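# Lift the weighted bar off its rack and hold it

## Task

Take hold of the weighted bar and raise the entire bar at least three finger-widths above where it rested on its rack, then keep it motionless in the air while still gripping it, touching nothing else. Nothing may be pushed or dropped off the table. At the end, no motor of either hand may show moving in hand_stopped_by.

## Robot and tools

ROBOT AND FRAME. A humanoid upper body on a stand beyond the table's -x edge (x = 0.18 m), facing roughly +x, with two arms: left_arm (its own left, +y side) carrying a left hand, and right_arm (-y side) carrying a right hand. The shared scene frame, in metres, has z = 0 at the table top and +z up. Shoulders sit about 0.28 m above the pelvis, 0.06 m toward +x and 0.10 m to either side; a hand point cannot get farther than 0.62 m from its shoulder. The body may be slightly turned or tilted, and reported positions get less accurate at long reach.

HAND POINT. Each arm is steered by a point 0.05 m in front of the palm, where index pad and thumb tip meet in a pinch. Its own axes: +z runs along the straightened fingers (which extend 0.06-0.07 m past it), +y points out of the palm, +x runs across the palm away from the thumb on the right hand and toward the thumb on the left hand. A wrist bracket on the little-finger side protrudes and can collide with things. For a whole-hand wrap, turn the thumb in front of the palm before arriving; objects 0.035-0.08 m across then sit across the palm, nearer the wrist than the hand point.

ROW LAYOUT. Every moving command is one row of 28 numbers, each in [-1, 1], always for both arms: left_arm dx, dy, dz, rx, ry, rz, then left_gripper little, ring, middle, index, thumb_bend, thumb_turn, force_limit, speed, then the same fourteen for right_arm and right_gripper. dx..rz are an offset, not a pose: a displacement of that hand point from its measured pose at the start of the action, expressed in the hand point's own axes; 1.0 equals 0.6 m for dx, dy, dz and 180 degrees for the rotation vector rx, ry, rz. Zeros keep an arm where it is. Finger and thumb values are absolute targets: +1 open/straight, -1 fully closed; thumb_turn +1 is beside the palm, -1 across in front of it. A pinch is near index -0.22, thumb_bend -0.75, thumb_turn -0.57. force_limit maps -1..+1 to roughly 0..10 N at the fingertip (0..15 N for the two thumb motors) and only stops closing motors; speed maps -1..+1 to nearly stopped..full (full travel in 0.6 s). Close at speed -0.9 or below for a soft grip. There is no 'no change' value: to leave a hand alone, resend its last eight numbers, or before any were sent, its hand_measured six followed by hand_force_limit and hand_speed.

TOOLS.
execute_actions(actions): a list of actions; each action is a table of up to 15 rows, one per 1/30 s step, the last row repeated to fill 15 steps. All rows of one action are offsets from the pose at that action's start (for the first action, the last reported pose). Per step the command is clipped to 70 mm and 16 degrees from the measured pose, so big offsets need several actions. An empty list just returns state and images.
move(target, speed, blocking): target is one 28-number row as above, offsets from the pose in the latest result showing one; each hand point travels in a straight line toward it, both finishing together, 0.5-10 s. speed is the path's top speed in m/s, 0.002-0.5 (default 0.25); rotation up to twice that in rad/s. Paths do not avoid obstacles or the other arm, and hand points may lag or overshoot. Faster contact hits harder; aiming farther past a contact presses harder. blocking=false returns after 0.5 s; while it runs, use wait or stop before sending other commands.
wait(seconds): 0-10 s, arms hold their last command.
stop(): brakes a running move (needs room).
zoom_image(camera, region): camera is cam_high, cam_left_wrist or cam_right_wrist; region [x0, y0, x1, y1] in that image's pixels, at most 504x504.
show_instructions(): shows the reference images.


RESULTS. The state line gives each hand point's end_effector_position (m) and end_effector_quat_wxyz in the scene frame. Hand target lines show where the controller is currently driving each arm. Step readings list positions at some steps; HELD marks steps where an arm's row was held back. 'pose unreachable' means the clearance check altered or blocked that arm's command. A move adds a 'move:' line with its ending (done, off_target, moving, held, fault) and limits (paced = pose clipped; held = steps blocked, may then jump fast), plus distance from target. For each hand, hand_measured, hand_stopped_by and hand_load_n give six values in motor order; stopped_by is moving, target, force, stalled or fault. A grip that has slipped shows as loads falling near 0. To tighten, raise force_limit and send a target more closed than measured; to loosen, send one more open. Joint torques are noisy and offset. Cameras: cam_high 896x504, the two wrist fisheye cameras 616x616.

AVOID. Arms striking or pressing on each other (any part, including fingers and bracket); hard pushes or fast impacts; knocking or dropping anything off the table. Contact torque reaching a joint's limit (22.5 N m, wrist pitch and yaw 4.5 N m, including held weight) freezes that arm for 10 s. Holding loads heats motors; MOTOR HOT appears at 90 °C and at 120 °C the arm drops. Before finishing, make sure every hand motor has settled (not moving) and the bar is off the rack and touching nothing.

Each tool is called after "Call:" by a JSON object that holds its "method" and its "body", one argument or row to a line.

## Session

Call:
{"method": "execute_actions", "body": {
  "actions": []
}}

Scene clock: 0.00 s.
left_arm: end_effector_position=(+0.1317, +0.0941, +0.4232) hand_measured=(+1.000, +1.000, +1.000, +1.000, +1.000, +1.000) hand_load_n=(+0.0, +0.0, +0.0, +0.0, +0.0, +0.0) hand_stopped_by=(target, target, target, target, target, target) hand_force_limit=0.00 hand_speed=-0.80 end_effector_quat_wxyz=(-0.032, -0.028, -0.256, +0.966) | right_arm: end_effector_position=(+0.1938, -0.1725, +0.4804) hand_measured=(+1.000, +1.000, +1.000, +1.000, +1.000, +1.000) hand_load_n=(+0.0, +0.0, +0.0, +0.0, +0.0, +0.0) hand_stopped_by=(target, target, target, target, target, target) hand_force_limit=0.00 hand_speed=-0.80 end_effector_quat_wxyz=(+0.994, +0.003, +0.067, +0.088)
Joint positions: left_arm=[-0.178  0.529  0.26  -0.509 -0.395 -1.156 -0.341] | right_arm=[-0.203 -0.431 -0.32  -0.495  0.684 -0.911  0.149]
Joint velocities: left_arm=[ 0.    -0.006  0.005  0.     0.015  0.     0.   ] | right_arm=[ 0.011  0.     0.008  0.003 -0.002  0.     0.   ]
Joint torques (N m, as the arm reports them, + toward a larger angle): no reading
Hand target (left_arm): +0.132, +0.094, +0.423; -0.032, -0.028, -0.256, +0.966
Hand target (right_arm): +0.194, -0.172, +0.480; +0.994, +0.003, +0.067, +0.088
camera_calibration (this result's frames):
cam_left_wrist: T_world_to_cam=[[0.0239665, 0.847796, 0.52978, -0.302196], [-0.827635, 0.314074, -0.465165, 0.281048], [-0.560755, -0.427316, 0.709193, -0.0525293], [0, 0, 0, 1]] pos_world=[0.210391, 0.145484, 0.328084]
cam_right_wrist: T_world_to_cam=[[-0.294934, 0.95537, -0.0168088, 0.22494], [-0.843804, -0.268666, -0.464558, 0.33366], [-0.448341, -0.122831, 0.885383, -0.227673], [0, 0, 0, 1]] pos_world=[0.245811, -0.153223, 0.360363]

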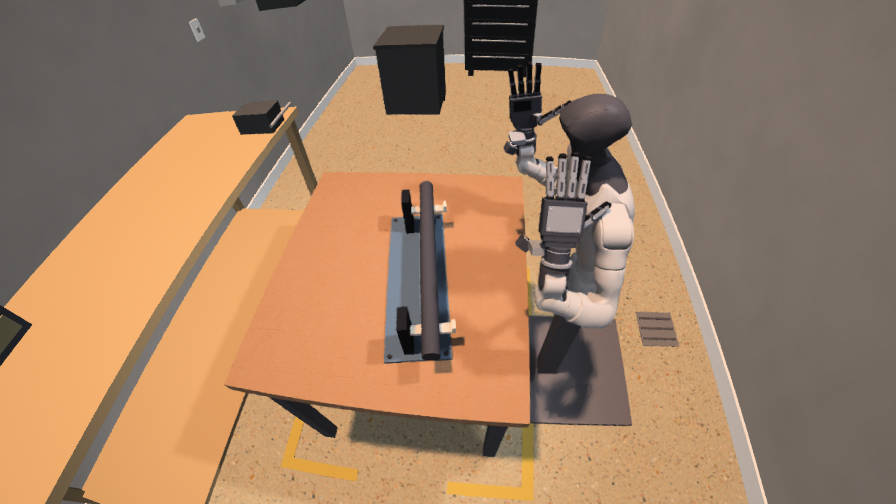

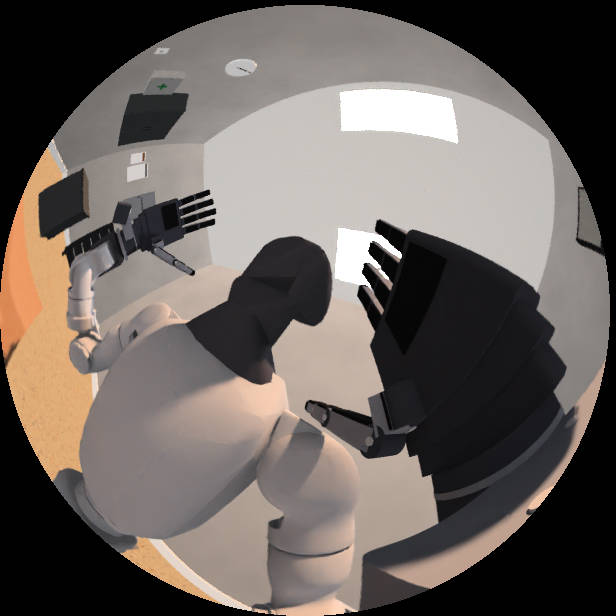

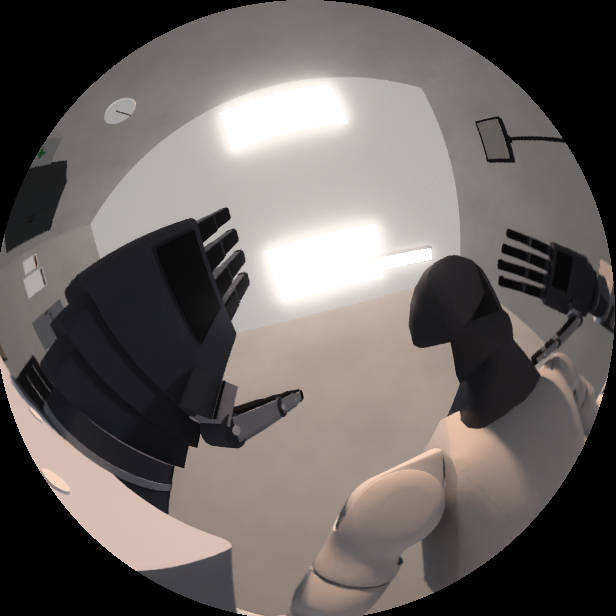

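Call:
{"method": "move", "body": {
  "target": [-0.323,0.083,-0.504,0.578,-0.428,-0.474,1,1,1,1,1,-1,1,0,0.381,-0.028,-0.495,0.432,0.435,0.344,1,1,1,1,1,-1,1,0],
  "speed": 0.35
}}

Scene clock: 14.13 s.
left_arm: end_effector_position=(+0.3397, +0.2155, +0.1509) hand_measured=(+1.000, +1.000, +1.000, +1.000, +1.000, -1.000) hand_load_n=(+0.0, +0.0, +0.0, +0.0, +0.0, +0.0) hand_stopped_by=(target, target, target, target, target, target) hand_force_limit=1.00 hand_speed=0.00 end_effector_quat_wxyz=(+0.404, +0.570, +0.591, +0.404) | right_arm: end_effector_position=(+0.3804, -0.1506, +0.1509) hand_measured=(+1.000, +1.000, +1.000, +1.000, +1.000, -1.000) hand_load_n=(+0.0, +0.0, +0.0, +0.0, +0.0, +0.0) hand_stopped_by=(target, target, target, target, target, target) hand_force_limit=1.00 hand_speed=0.00 end_effector_quat_wxyz=(+0.370, +0.526, +0.632, +0.433)
Joint positions: left_arm=[ 0.166  0.616 -0.469 -0.547 -1.978 -0.573  0.187] | right_arm=[ 0.155 -0.433  0.275 -0.464  1.862 -0.275 -0.291]
Joint velocities: left_arm=[ 0.011 -0.012  0.014 -0.003 -0.005  0.019  0.   ] | right_arm=[ 0.003  0.003 -0.02   0.003 -0.005  0.     0.   ]
Joint torques (N m, as the arm reports them, + toward a larger angle): left_arm=[-0.24  1.71  1.19 -2.12  0.39  0.18 -0.64] | right_arm=[-1.71 -1.93 -0.72 -2.24 -0.24  0.17  0.48]
Hand target (left_arm): +0.339, +0.216, +0.149; +0.402, +0.569, +0.594, +0.401
Hand target (right_arm): +0.381, -0.151, +0.150; +0.369, +0.526, +0.633, +0.433
Off the commanded pose (left_arm): 0.005 m, 2 deg.
Off the commanded pose (right_arm): 0.005 m, 1 deg.
joint sent to its limit (left arm) — the command would take joint 5 (wrist roll) past its lower limit, so that joint was sent only as far as its limit.
move: off_target (left_arm, right_arm); limits=held; held on 6 of 133 steps (left_arm)
pose unreachable (left arm): on one or more control steps of this call, first in action 0 (counted from 0), this arm could not follow its commanded pose, so it was not sent that pose on those steps. It may still have moved: this result reports where it is.
cause: the commanded pose would bring two parts of the arm too close to each other (joints 2 (shoulder roll) to 7 (wrist yaw) lie between them).
camera_calibration (this result's frames):
cam_left_wrist: T_world_to_cam=[[-0.307142, -0.125789, -0.943314, 0.278698], [-0.553754, 0.829761, 0.0696551, 0.00352555], [0.773963, 0.543758, -0.324511, -0.197505], [0, 0, 0, 1]] pos_world=[0.240414, 0.139527, 0.198561]
cam_right_wrist: T_world_to_cam=[[0.315621, -0.052511, 0.947431, -0.275993], [-0.433402, -0.89621, 0.0947085, 0.00892029], [0.844124, -0.440511, -0.305621, -0.209405], [0, 0, 0, 1]] pos_world=[0.267739, -0.0987433, 0.196641]

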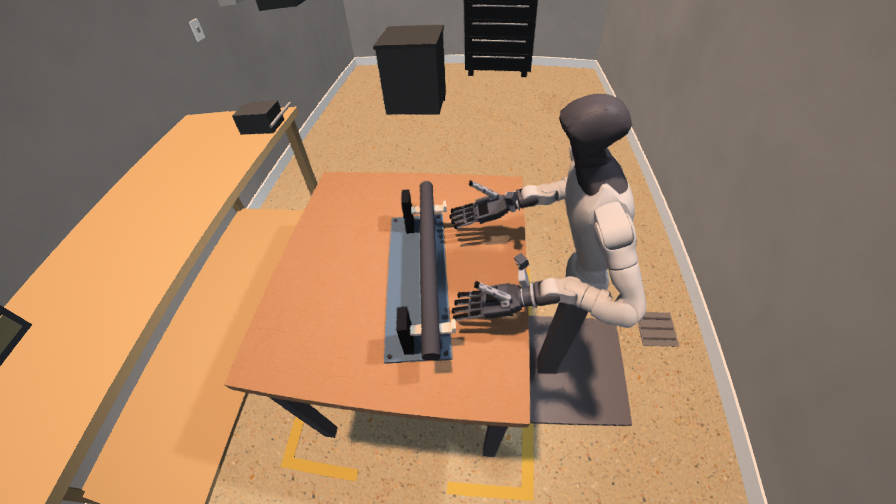

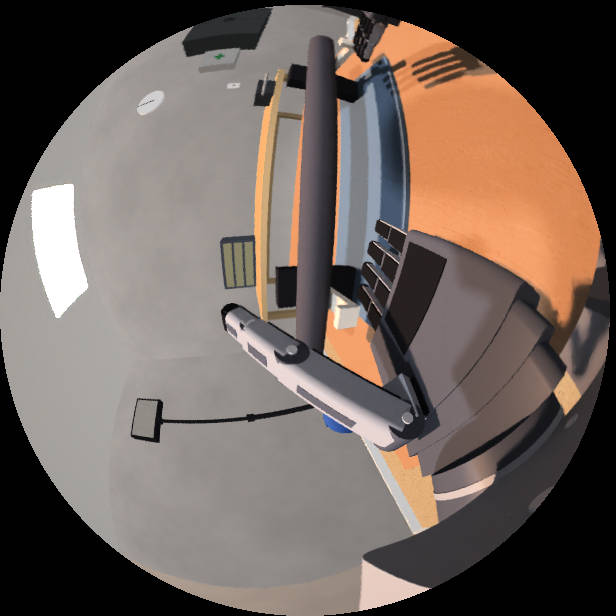

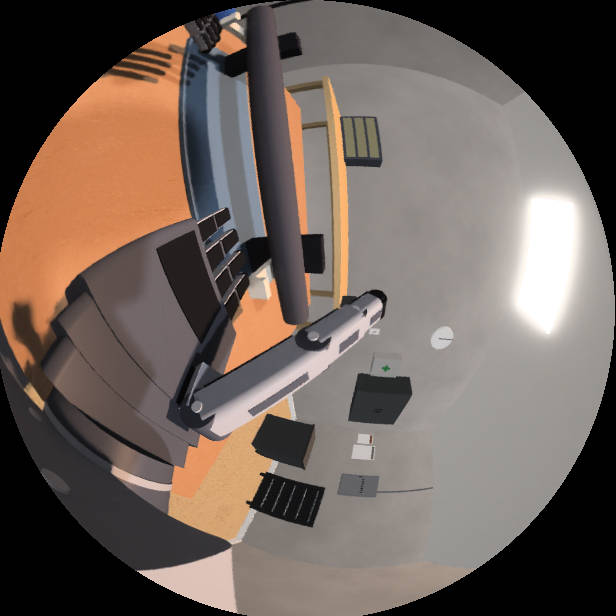

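Call:
{"method": "move", "body": {
  "target": [-0.045,0,0.03,0,0,0,1,1,1,1,1,-1,1,0,0.1,0.01,0.04,0,0,0,1,1,1,1,1,-1,1,0],
  "speed": 0.12
}}

Call:
{"method": "move", "body": {
  "target": [0,0.033,0.223,0,0.03,-0.01,1,1,1,1,1,-1,1,0,0,0.023,0.245,0,0,0,1,1,1,1,1,-1,1,0],
  "speed": 0.08
}}

Scene clock: 20.17 s.
left_arm: end_effector_position=(+0.3569, +0.1896, +0.1444) hand_measured=(+1.000, +1.000, +1.000, +1.000, +1.000, -1.000) hand_load_n=(+0.0, +0.0, +0.0, +0.0, +0.0, +0.0) hand_stopped_by=(target, target, target, target, target, target) hand_force_limit=1.00 hand_speed=0.00 end_effector_quat_wxyz=(+0.406, +0.569, +0.592, +0.403) | right_arm: end_effector_position=(+0.3955, -0.0863, +0.1490) hand_measured=(+1.000, +1.000, +1.000, +1.000, +1.000, -1.000) hand_load_n=(+0.0, +0.0, +0.0, +0.0, +0.0, +0.0) hand_stopped_by=(target, target, target, target, target, target) hand_force_limit=1.00 hand_speed=0.00 end_effector_quat_wxyz=(+0.370, +0.523, +0.633, +0.435)
Joint positions: left_arm=[ 0.044  0.495 -0.563 -0.458 -1.874 -0.626  0.254] | right_arm=[-0.007 -0.196  0.463 -0.352  1.604 -0.389 -0.399]
Joint velocities: left_arm=[-0.003  0.     0.    -0.006  0.003 -0.002  0.   ] | right_arm=[ 0.011 -0.005  0.009  0.    -0.002 -0.007  0.   ]
Joint torques (N m, as the arm reports them, + toward a larger angle): left_arm=[-0.77  1.42  0.57 -1.86  0.98  0.03 -0.68] | right_arm=[-2.17  0.3  -0.03 -2.31 -0.72 -0.03  0.47]
Hand target (left_arm): +0.357, +0.189, +0.144; +0.404, +0.569, +0.591, +0.404
Hand target (right_arm): +0.396, -0.087, +0.148; +0.372, +0.523, +0.633, +0.433
Off the commanded pose (left_arm): 0.001 m, 0 deg.
Off the commanded pose (right_arm): 0.002 m, 0 deg.
move: done
camera_calibration (this result's frames):
cam_left_wrist: T_world_to_cam=[[-0.306605, -0.130359, -0.942868, 0.275171], [-0.553168, 0.830526, 0.065054, 0.0353418], [0.774596, 0.54151, -0.326754, -0.198299], [0, 0, 0, 1]] pos_world=[0.25752, 0.1139, 0.192356]
cam_right_wrist: T_world_to_cam=[[0.311094, -0.0503258, 0.949046, -0.27385], [-0.427946, -0.899047, 0.092605, 0.0711736], [0.848577, -0.43495, -0.301225, -0.196358], [0, 0, 0, 1]] pos_world=[0.282276, -0.0351991, 0.194157]

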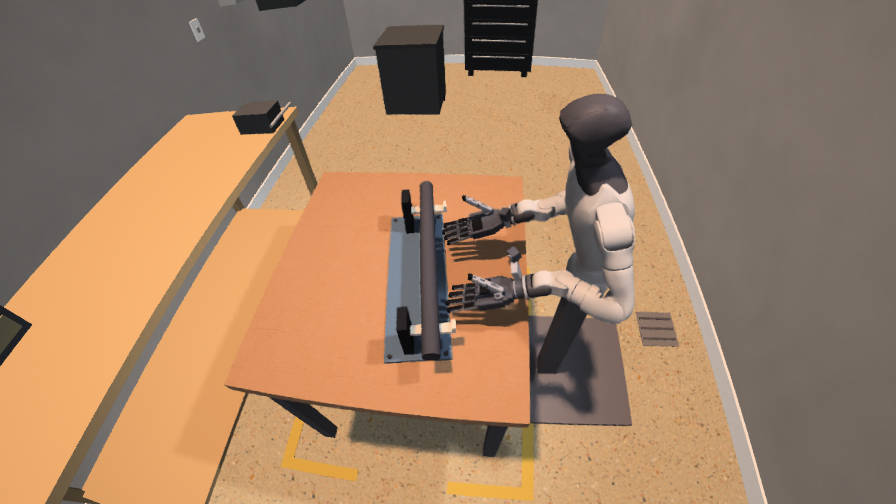

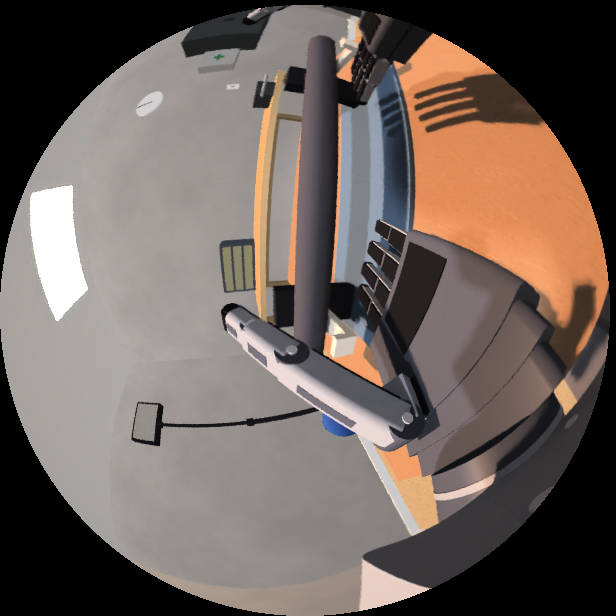

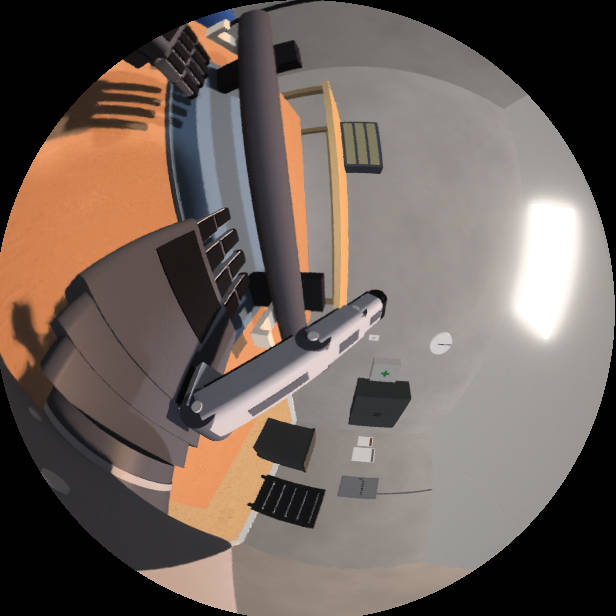

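Scene clock: 22.40 s.
left_arm: end_effector_position=(+0.4899, +0.1897, +0.1154) hand_measured=(+1.000, +1.000, +1.000, +1.000, +1.000, -1.000) hand_load_n=(+0.0, +0.0, +0.0, +0.0, +0.0, +0.0) hand_stopped_by=(target, target, target, target, target, target) hand_force_limit=1.00 hand_speed=0.00 end_effector_quat_wxyz=(+0.383, +0.545, +0.612, +0.427) | right_arm: end_effector_position=(+0.5375, -0.0726, +0.1132) hand_measured=(+1.000, +1.000, +1.000, +1.000, +1.000, -1.000) hand_load_n=(+0.0, +0.0, +0.0, +0.0, +0.0, +0.0) hand_stopped_by=(target, target, target, target, target, target) hand_force_limit=1.00 hand_speed=0.00 end_effector_quat_wxyz=(+0.377, +0.525, +0.632, +0.426)
Joint positions: left_arm=[-0.614  0.188 -0.391  0.465 -1.978 -0.46   0.116] | right_arm=[-0.783 -0.096  0.281  0.767  1.872 -0.241 -0.052]
Joint velocities: left_arm=[ 0.003  0.    -0.011  0.003  0.014  0.003 -0.006] | right_arm=[-0.014  0.009  0.011  0.014 -0.008  0.001  0.015]
Joint torques (N m, as the arm reports them, + toward a larger angle): left_arm=[-3.03  1.04  0.7  -1.97  0.33  0.21 -0.82] | right_arm=[-5.86 -0.7  -0.29 -2.26 -0.25  0.19  0.67]
Hand target (left_arm): +0.490, +0.190, +0.115; +0.384, +0.543, +0.614, +0.425
Hand target (right_arm): +0.539, -0.071, +0.117; +0.378, +0.524, +0.629, +0.432
Off the commanded pose (left_arm): 0.003 m, 1 deg.
Off the commanded pose (right_arm): 0.012 m, 1 deg.
move: off_target (right_arm)
camera_calibration (this result's frames):
cam_left_wrist: T_world_to_cam=[[-0.2911, -0.139044, -0.946535, 0.283105], [-0.625893, 0.775948, 0.0785042, 0.155112], [0.723546, 0.615282, -0.312905, -0.301502], [0, 0, 0, 1]] pos_world=[0.397646, 0.104514, 0.16145]
cam_right_wrist: T_world_to_cam=[[0.312751, -0.0395649, 0.949011, -0.283487], [-0.442388, -0.890215, 0.108677, 0.15409], [0.840524, -0.45382, -0.295919, -0.319312], [0, 0, 0, 1]] pos_world=[0.425218, -0.0189532, 0.157796]

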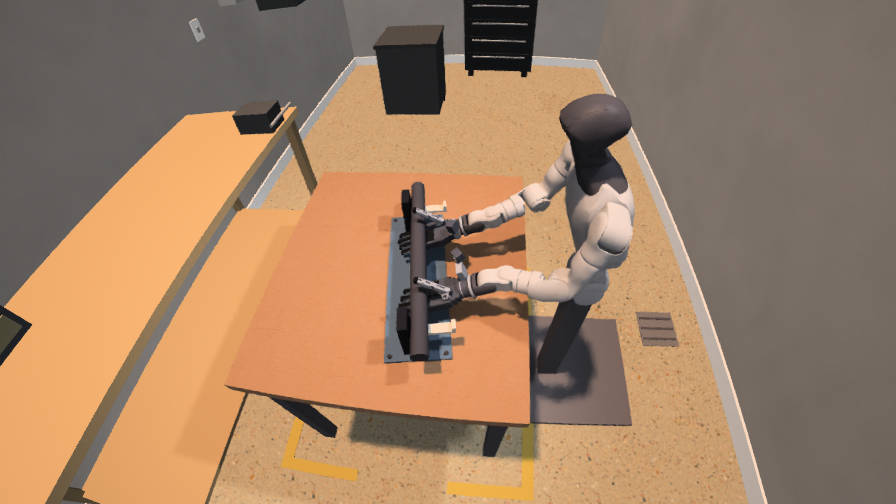

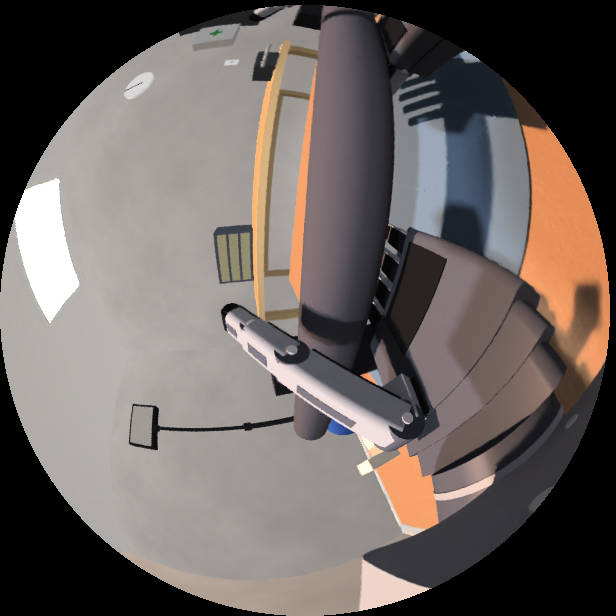

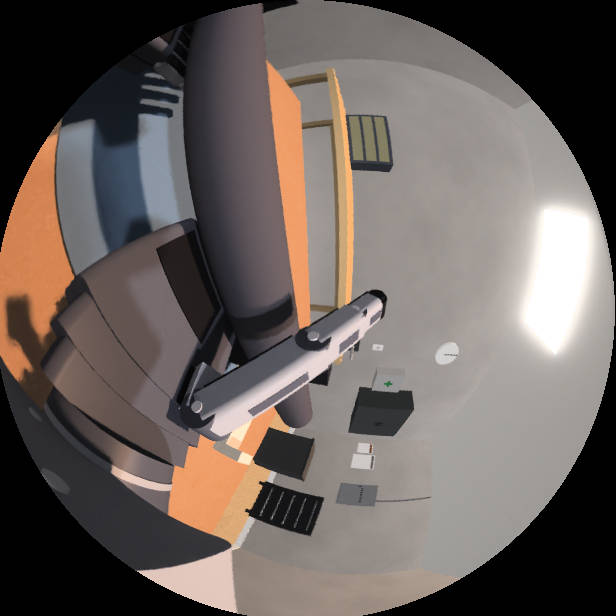

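The bar rolled about 2.5 cm toward the posts; I'll advance.

Call:
{"method": "move", "body": {
  "target": [0,0.008,0.04,0,0,0,1,1,1,1,1,-1,1,0,0.01,-0.008,0.035,0,0,0,1,1,1,1,1,-1,1,0],
  "speed": 0.04
}}

Call:
{"method": "move", "body": {
  "target": [0,0,0,0,0,0,-1,-1,-1,-1,-1,-1,1,-0.4,0,0,0,0,0,0,-1,-1,-1,-1,-1,-1,1,-0.4]
}}

Scene clock: 28.17 s.
left_arm: end_effector_position=(+0.5144, +0.1928, +0.1120) hand_measured=(+1.000, +1.000, +1.000, +1.000, +1.000, -1.000) hand_load_n=(+0.0, +0.0, +0.0, +0.0, +0.0, +0.0) hand_stopped_by=(target, target, target, target, target, target) hand_force_limit=1.00 hand_speed=0.00 end_effector_quat_wxyz=(+0.380, +0.547, +0.609, +0.431) | right_arm: end_effector_position=(+0.5554, -0.0686, +0.1035) hand_measured=(+1.000, +1.000, +1.000, +1.000, +1.000, -1.000) hand_load_n=(+0.0, +0.0, +0.0, +0.0, +0.0, +0.0) hand_stopped_by=(target, target, target, target, target, target) hand_force_limit=1.00 hand_speed=0.00 end_effector_quat_wxyz=(+0.380, +0.526, +0.633, +0.422)
Joint positions: left_arm=[-0.766  0.146 -0.309  0.744 -1.978 -0.358  0.022] | right_arm=[-1.052 -0.04   0.223  1.308  1.925 -0.152  0.204]
Joint velocities: left_arm=[-0.006  0.006  0.018  0.008  0.006  0.002 -0.004] | right_arm=[-0.143  0.031 -0.061  0.37   0.011  0.06   0.212]
Joint torques (N m, as the arm reports them, + toward a larger angle): left_arm=[-3.7   1.07  0.17 -2.14  0.15  0.13 -0.87] | right_arm=[-6.11 -0.96  0.02 -1.98 -0.15  0.19  0.6 ]
Hand target (left_arm): +0.515, +0.193, +0.112; +0.382, +0.545, +0.611, +0.429
Hand target (right_arm): +0.555, -0.068, +0.103; +0.379, +0.528, +0.630, +0.425
Off the commanded pose (left_arm): 0.001 m, 1 deg.
Off the commanded pose (right_arm): 0.005 m, 1 deg.
move: off_target (right_arm)
camera_calibration (this result's frames):
cam_left_wrist: T_world_to_cam=[[-0.290308, -0.127994, -0.948335, 0.285123], [-0.625244, 0.775596, 0.0867226, 0.167134], [0.724425, 0.618117, -0.305189, -0.324108], [0, 0, 0, 1]] pos_world=[0.422065, 0.107202, 0.156983]
cam_right_wrist: T_world_to_cam=[[0.313727, -0.033918, 0.948907, -0.279795], [-0.447905, -0.886472, 0.1164, 0.16912], [0.837231, -0.461538, -0.293302, -0.334371], [0, 0, 0, 1]] pos_world=[0.443475, -0.0138949, 0.147743]

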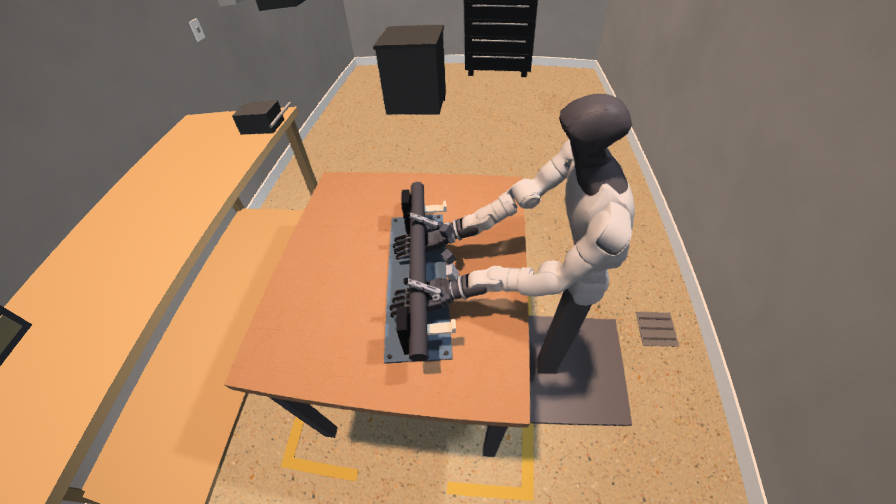

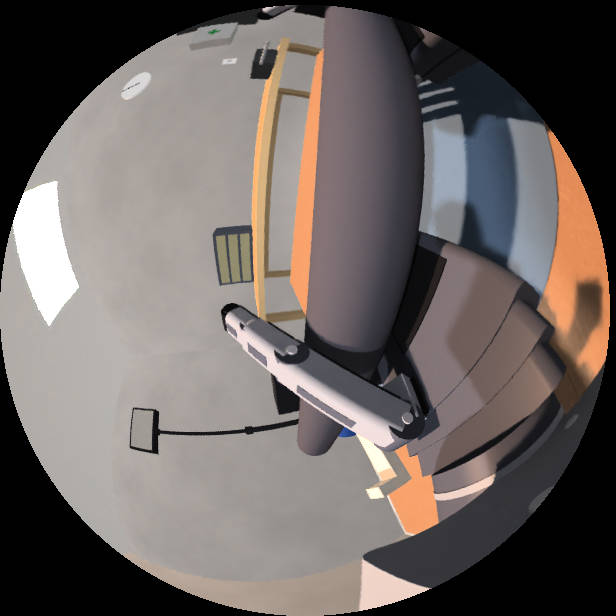

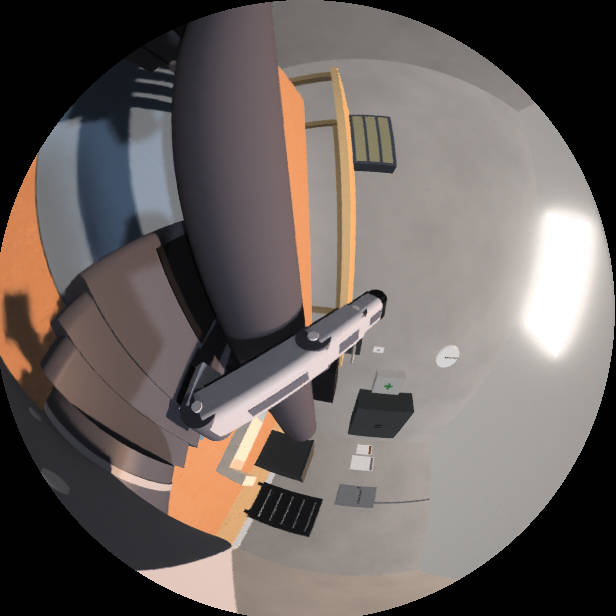

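Scene clock: 30.13 s.
left_arm: end_effector_position=(+0.5146, +0.1931, +0.1143) hand_measured=(-0.554, -0.570, -0.590, -0.614, -0.012, -1.000) hand_load_n=(+7.5, +9.5, +11.0, +11.5, +14.5, +2.0) hand_stopped_by=(force, force, force, force, force, target) hand_force_limit=1.00 hand_speed=-0.40 end_effector_quat_wxyz=(+0.382, +0.543, +0.610, +0.433) | right_arm: end_effector_position=(+0.5568, -0.0678, +0.1071) hand_measured=(-0.608, -0.594, -0.592, -0.604, -0.022, -1.000) hand_load_n=(+11.0, +7.5, +8.5, +12.0, +14.5, +1.5) hand_stopped_by=(force, force, force, force, force, target) hand_force_limit=1.00 hand_speed=-0.40 end_effector_quat_wxyz=(+0.382, +0.526, +0.629, +0.426)
Joint positions: left_arm=[-0.767  0.143 -0.308  0.741 -1.98  -0.365  0.017] | right_arm=[-1.058 -0.037  0.22   1.306  1.928 -0.155  0.206]
Joint velocities: left_arm=[ 0.006 -0.006  0.005 -0.002 -0.017  0.     0.   ] | right_arm=[ 0.005  0.005 -0.009  0.    -0.008  0.     0.   ]
Joint torques (N m, as the arm reports them, + toward a larger angle): left_arm=[-3.67  2.03 -0.2  -1.9   0.29  0.26 -0.59] | right_arm=[-5.57 -1.48  0.46 -1.95 -0.42  0.19  0.47]
Hand target (left_arm): +0.514, +0.193, +0.112; +0.380, +0.547, +0.609, +0.431
Hand target (right_arm): +0.555, -0.069, +0.103; +0.381, +0.526, +0.633, +0.422
Off the commanded pose (left_arm): 0.002 m, 1 deg.
Off the commanded pose (right_arm): 0.004 m, 1 deg.
move: off_target (right_arm)
camera_calibration (this result's frames):
cam_left_wrist: T_world_to_cam=[[-0.281578, -0.132347, -0.950367, 0.283993], [-0.629981, 0.772575, 0.0790649, 0.17078], [0.723766, 0.620976, -0.300916, -0.324367], [0, 0, 0, 1]] pos_world=[0.42232, 0.10707, 0.158788]
cam_right_wrist: T_world_to_cam=[[0.306017, -0.0414458, 0.951123, -0.280108], [-0.451416, -0.885919, 0.106635, 0.173127], [0.838199, -0.461985, -0.289816, -0.335021], [0, 0, 0, 1]] pos_world=[0.444685, -0.0130075, 0.150862]

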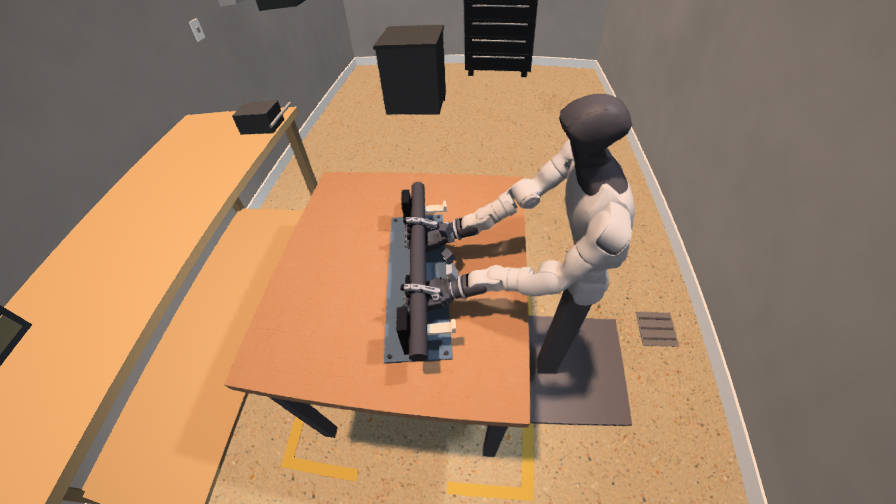

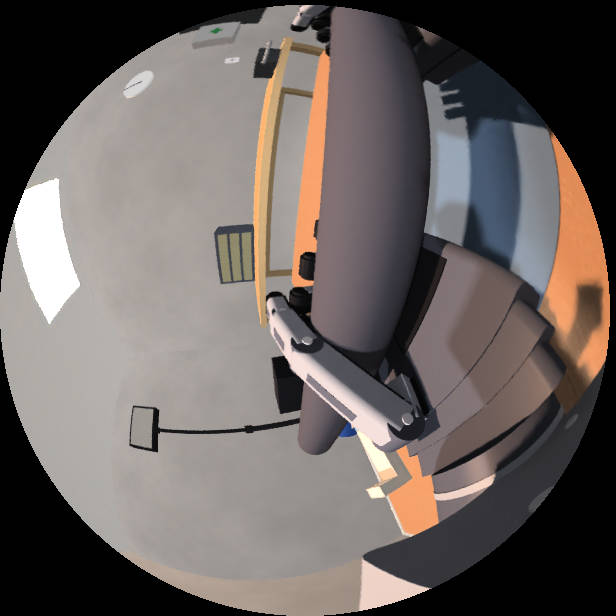

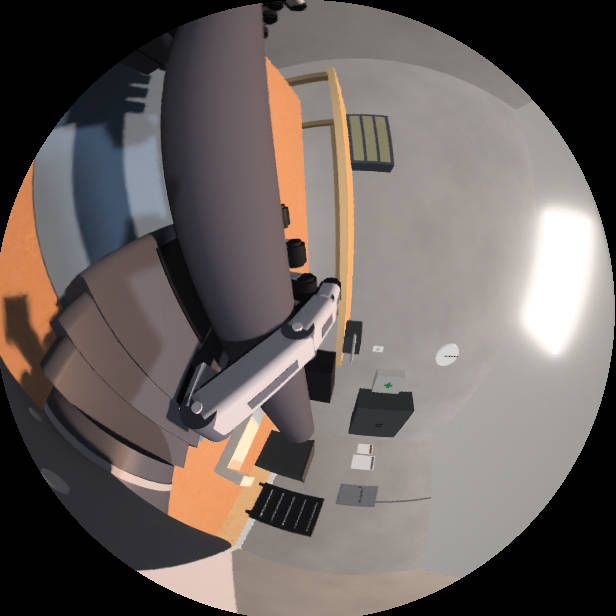

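Call:
{"method": "move", "body": {
  "target": [0,0.16,-0.12,0,0,0,-1,-1,-1,-1,-1,-1,1,-0.4,0,0.16,-0.12,0,0,0,-1,-1,-1,-1,-1,-1,1,-0.4],
  "speed": 0.05
}}

Scene clock: 35.67 s.
left_arm: end_effector_position=(+0.4781, +0.1857, +0.2263) hand_measured=(-0.554, -0.570, -0.590, -0.614, -0.012, -1.000) hand_load_n=(+0.0, +3.0, +10.0, +12.5, +13.0, -0.5) hand_stopped_by=(force, force, force, force, force, target) hand_force_limit=1.00 hand_speed=-0.40 end_effector_quat_wxyz=(+0.392, +0.539, +0.618, +0.417) | right_arm: end_effector_position=(+0.5196, -0.0689, +0.2171) hand_measured=(-0.608, -0.594, -0.592, -0.604, -0.022, -1.000) hand_load_n=(+3.0, +2.0, +8.5, +12.0, +14.0, +0.0) hand_stopped_by=(force, force, force, force, force, target) hand_force_limit=1.00 hand_speed=-0.40 end_effector_quat_wxyz=(+0.375, +0.532, +0.627, +0.427)
Joint positions: left_arm=[-0.637  0.332 -0.437 -0.17  -1.801 -0.681  0.764] | right_arm=[-0.707 -0.214  0.378  0.026  1.78  -0.466 -0.686]
Joint velocities: left_arm=[ 0.015  0.011 -0.018  0.    -0.002 -0.025  0.012] | right_arm=[-0.008  0.003  0.012 -0.006  0.002 -0.013 -0.008]
Joint torques (N m, as the arm reports them, + toward a larger angle): left_arm=[-7.15  1.83  2.23 -5.41  2.75 -0.04 -2.73] | right_arm=[-9.71 -0.24 -1.11 -5.56 -1.1   0.07  1.81]
Hand target (left_arm): +0.478, +0.185, +0.227; +0.385, +0.546, +0.609, +0.427
Hand target (right_arm): +0.519, -0.063, +0.218; +0.377, +0.522, +0.636, +0.425
Off the commanded pose (left_arm): 0.004 m, 2 deg.
Off the commanded pose (right_arm): 0.006 m, 1 deg.
move: off_target (left_arm, right_arm)
camera_calibration (this result's frames):
cam_left_wrist: T_world_to_cam=[[-0.291248, -0.169696, -0.941476, 0.388731], [-0.624609, 0.779152, 0.0527864, 0.146785], [0.724595, 0.603428, -0.33292, -0.249587], [0, 0, 0, 1]] pos_world=[0.38575, 0.102206, 0.275141]
cam_right_wrist: T_world_to_cam=[[0.316163, -0.056057, 0.947047, -0.378817], [-0.452833, -0.886113, 0.098724, 0.146078], [0.833657, -0.460067, -0.305541, -0.266586], [0, 0, 0, 1]] pos_world=[0.408158, -0.0144409, 0.262883]

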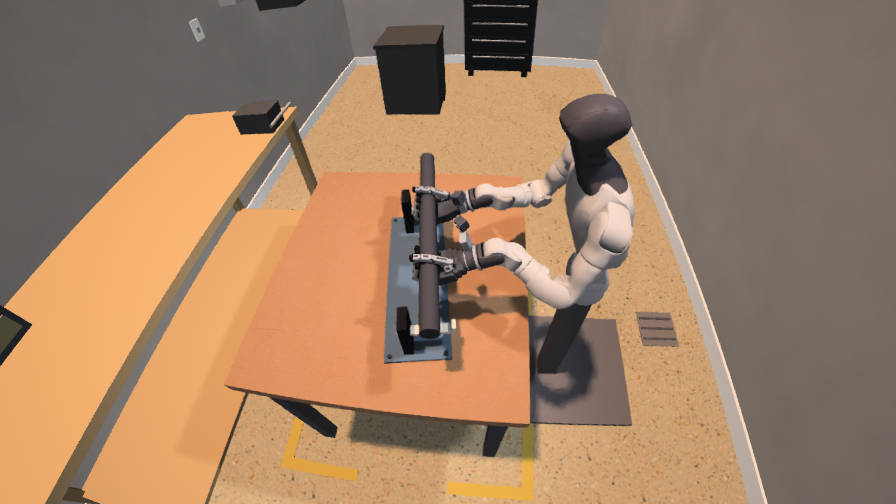

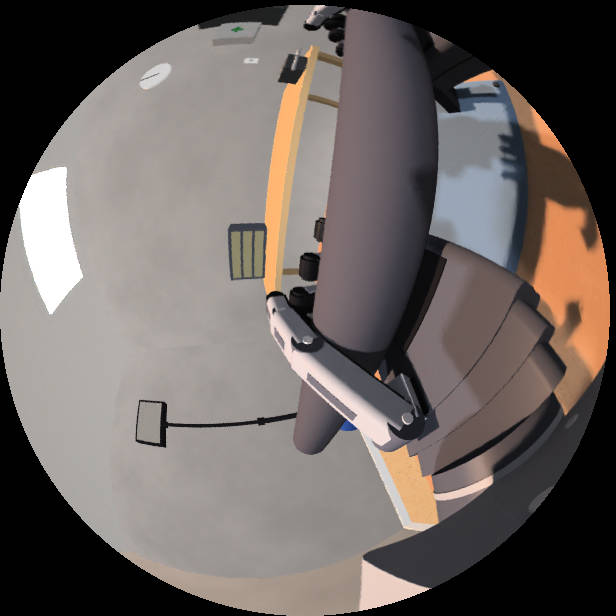

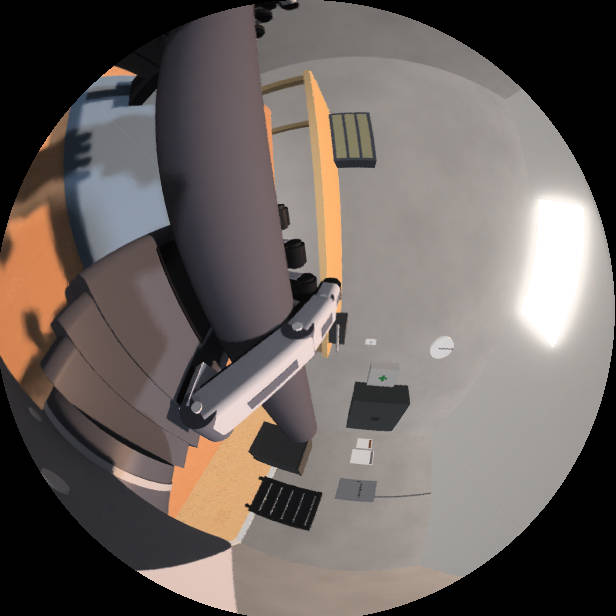

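Call:
{"method": "finished_scene", "body": {
  "scene": 2
}}

The scene is finished: the task was done.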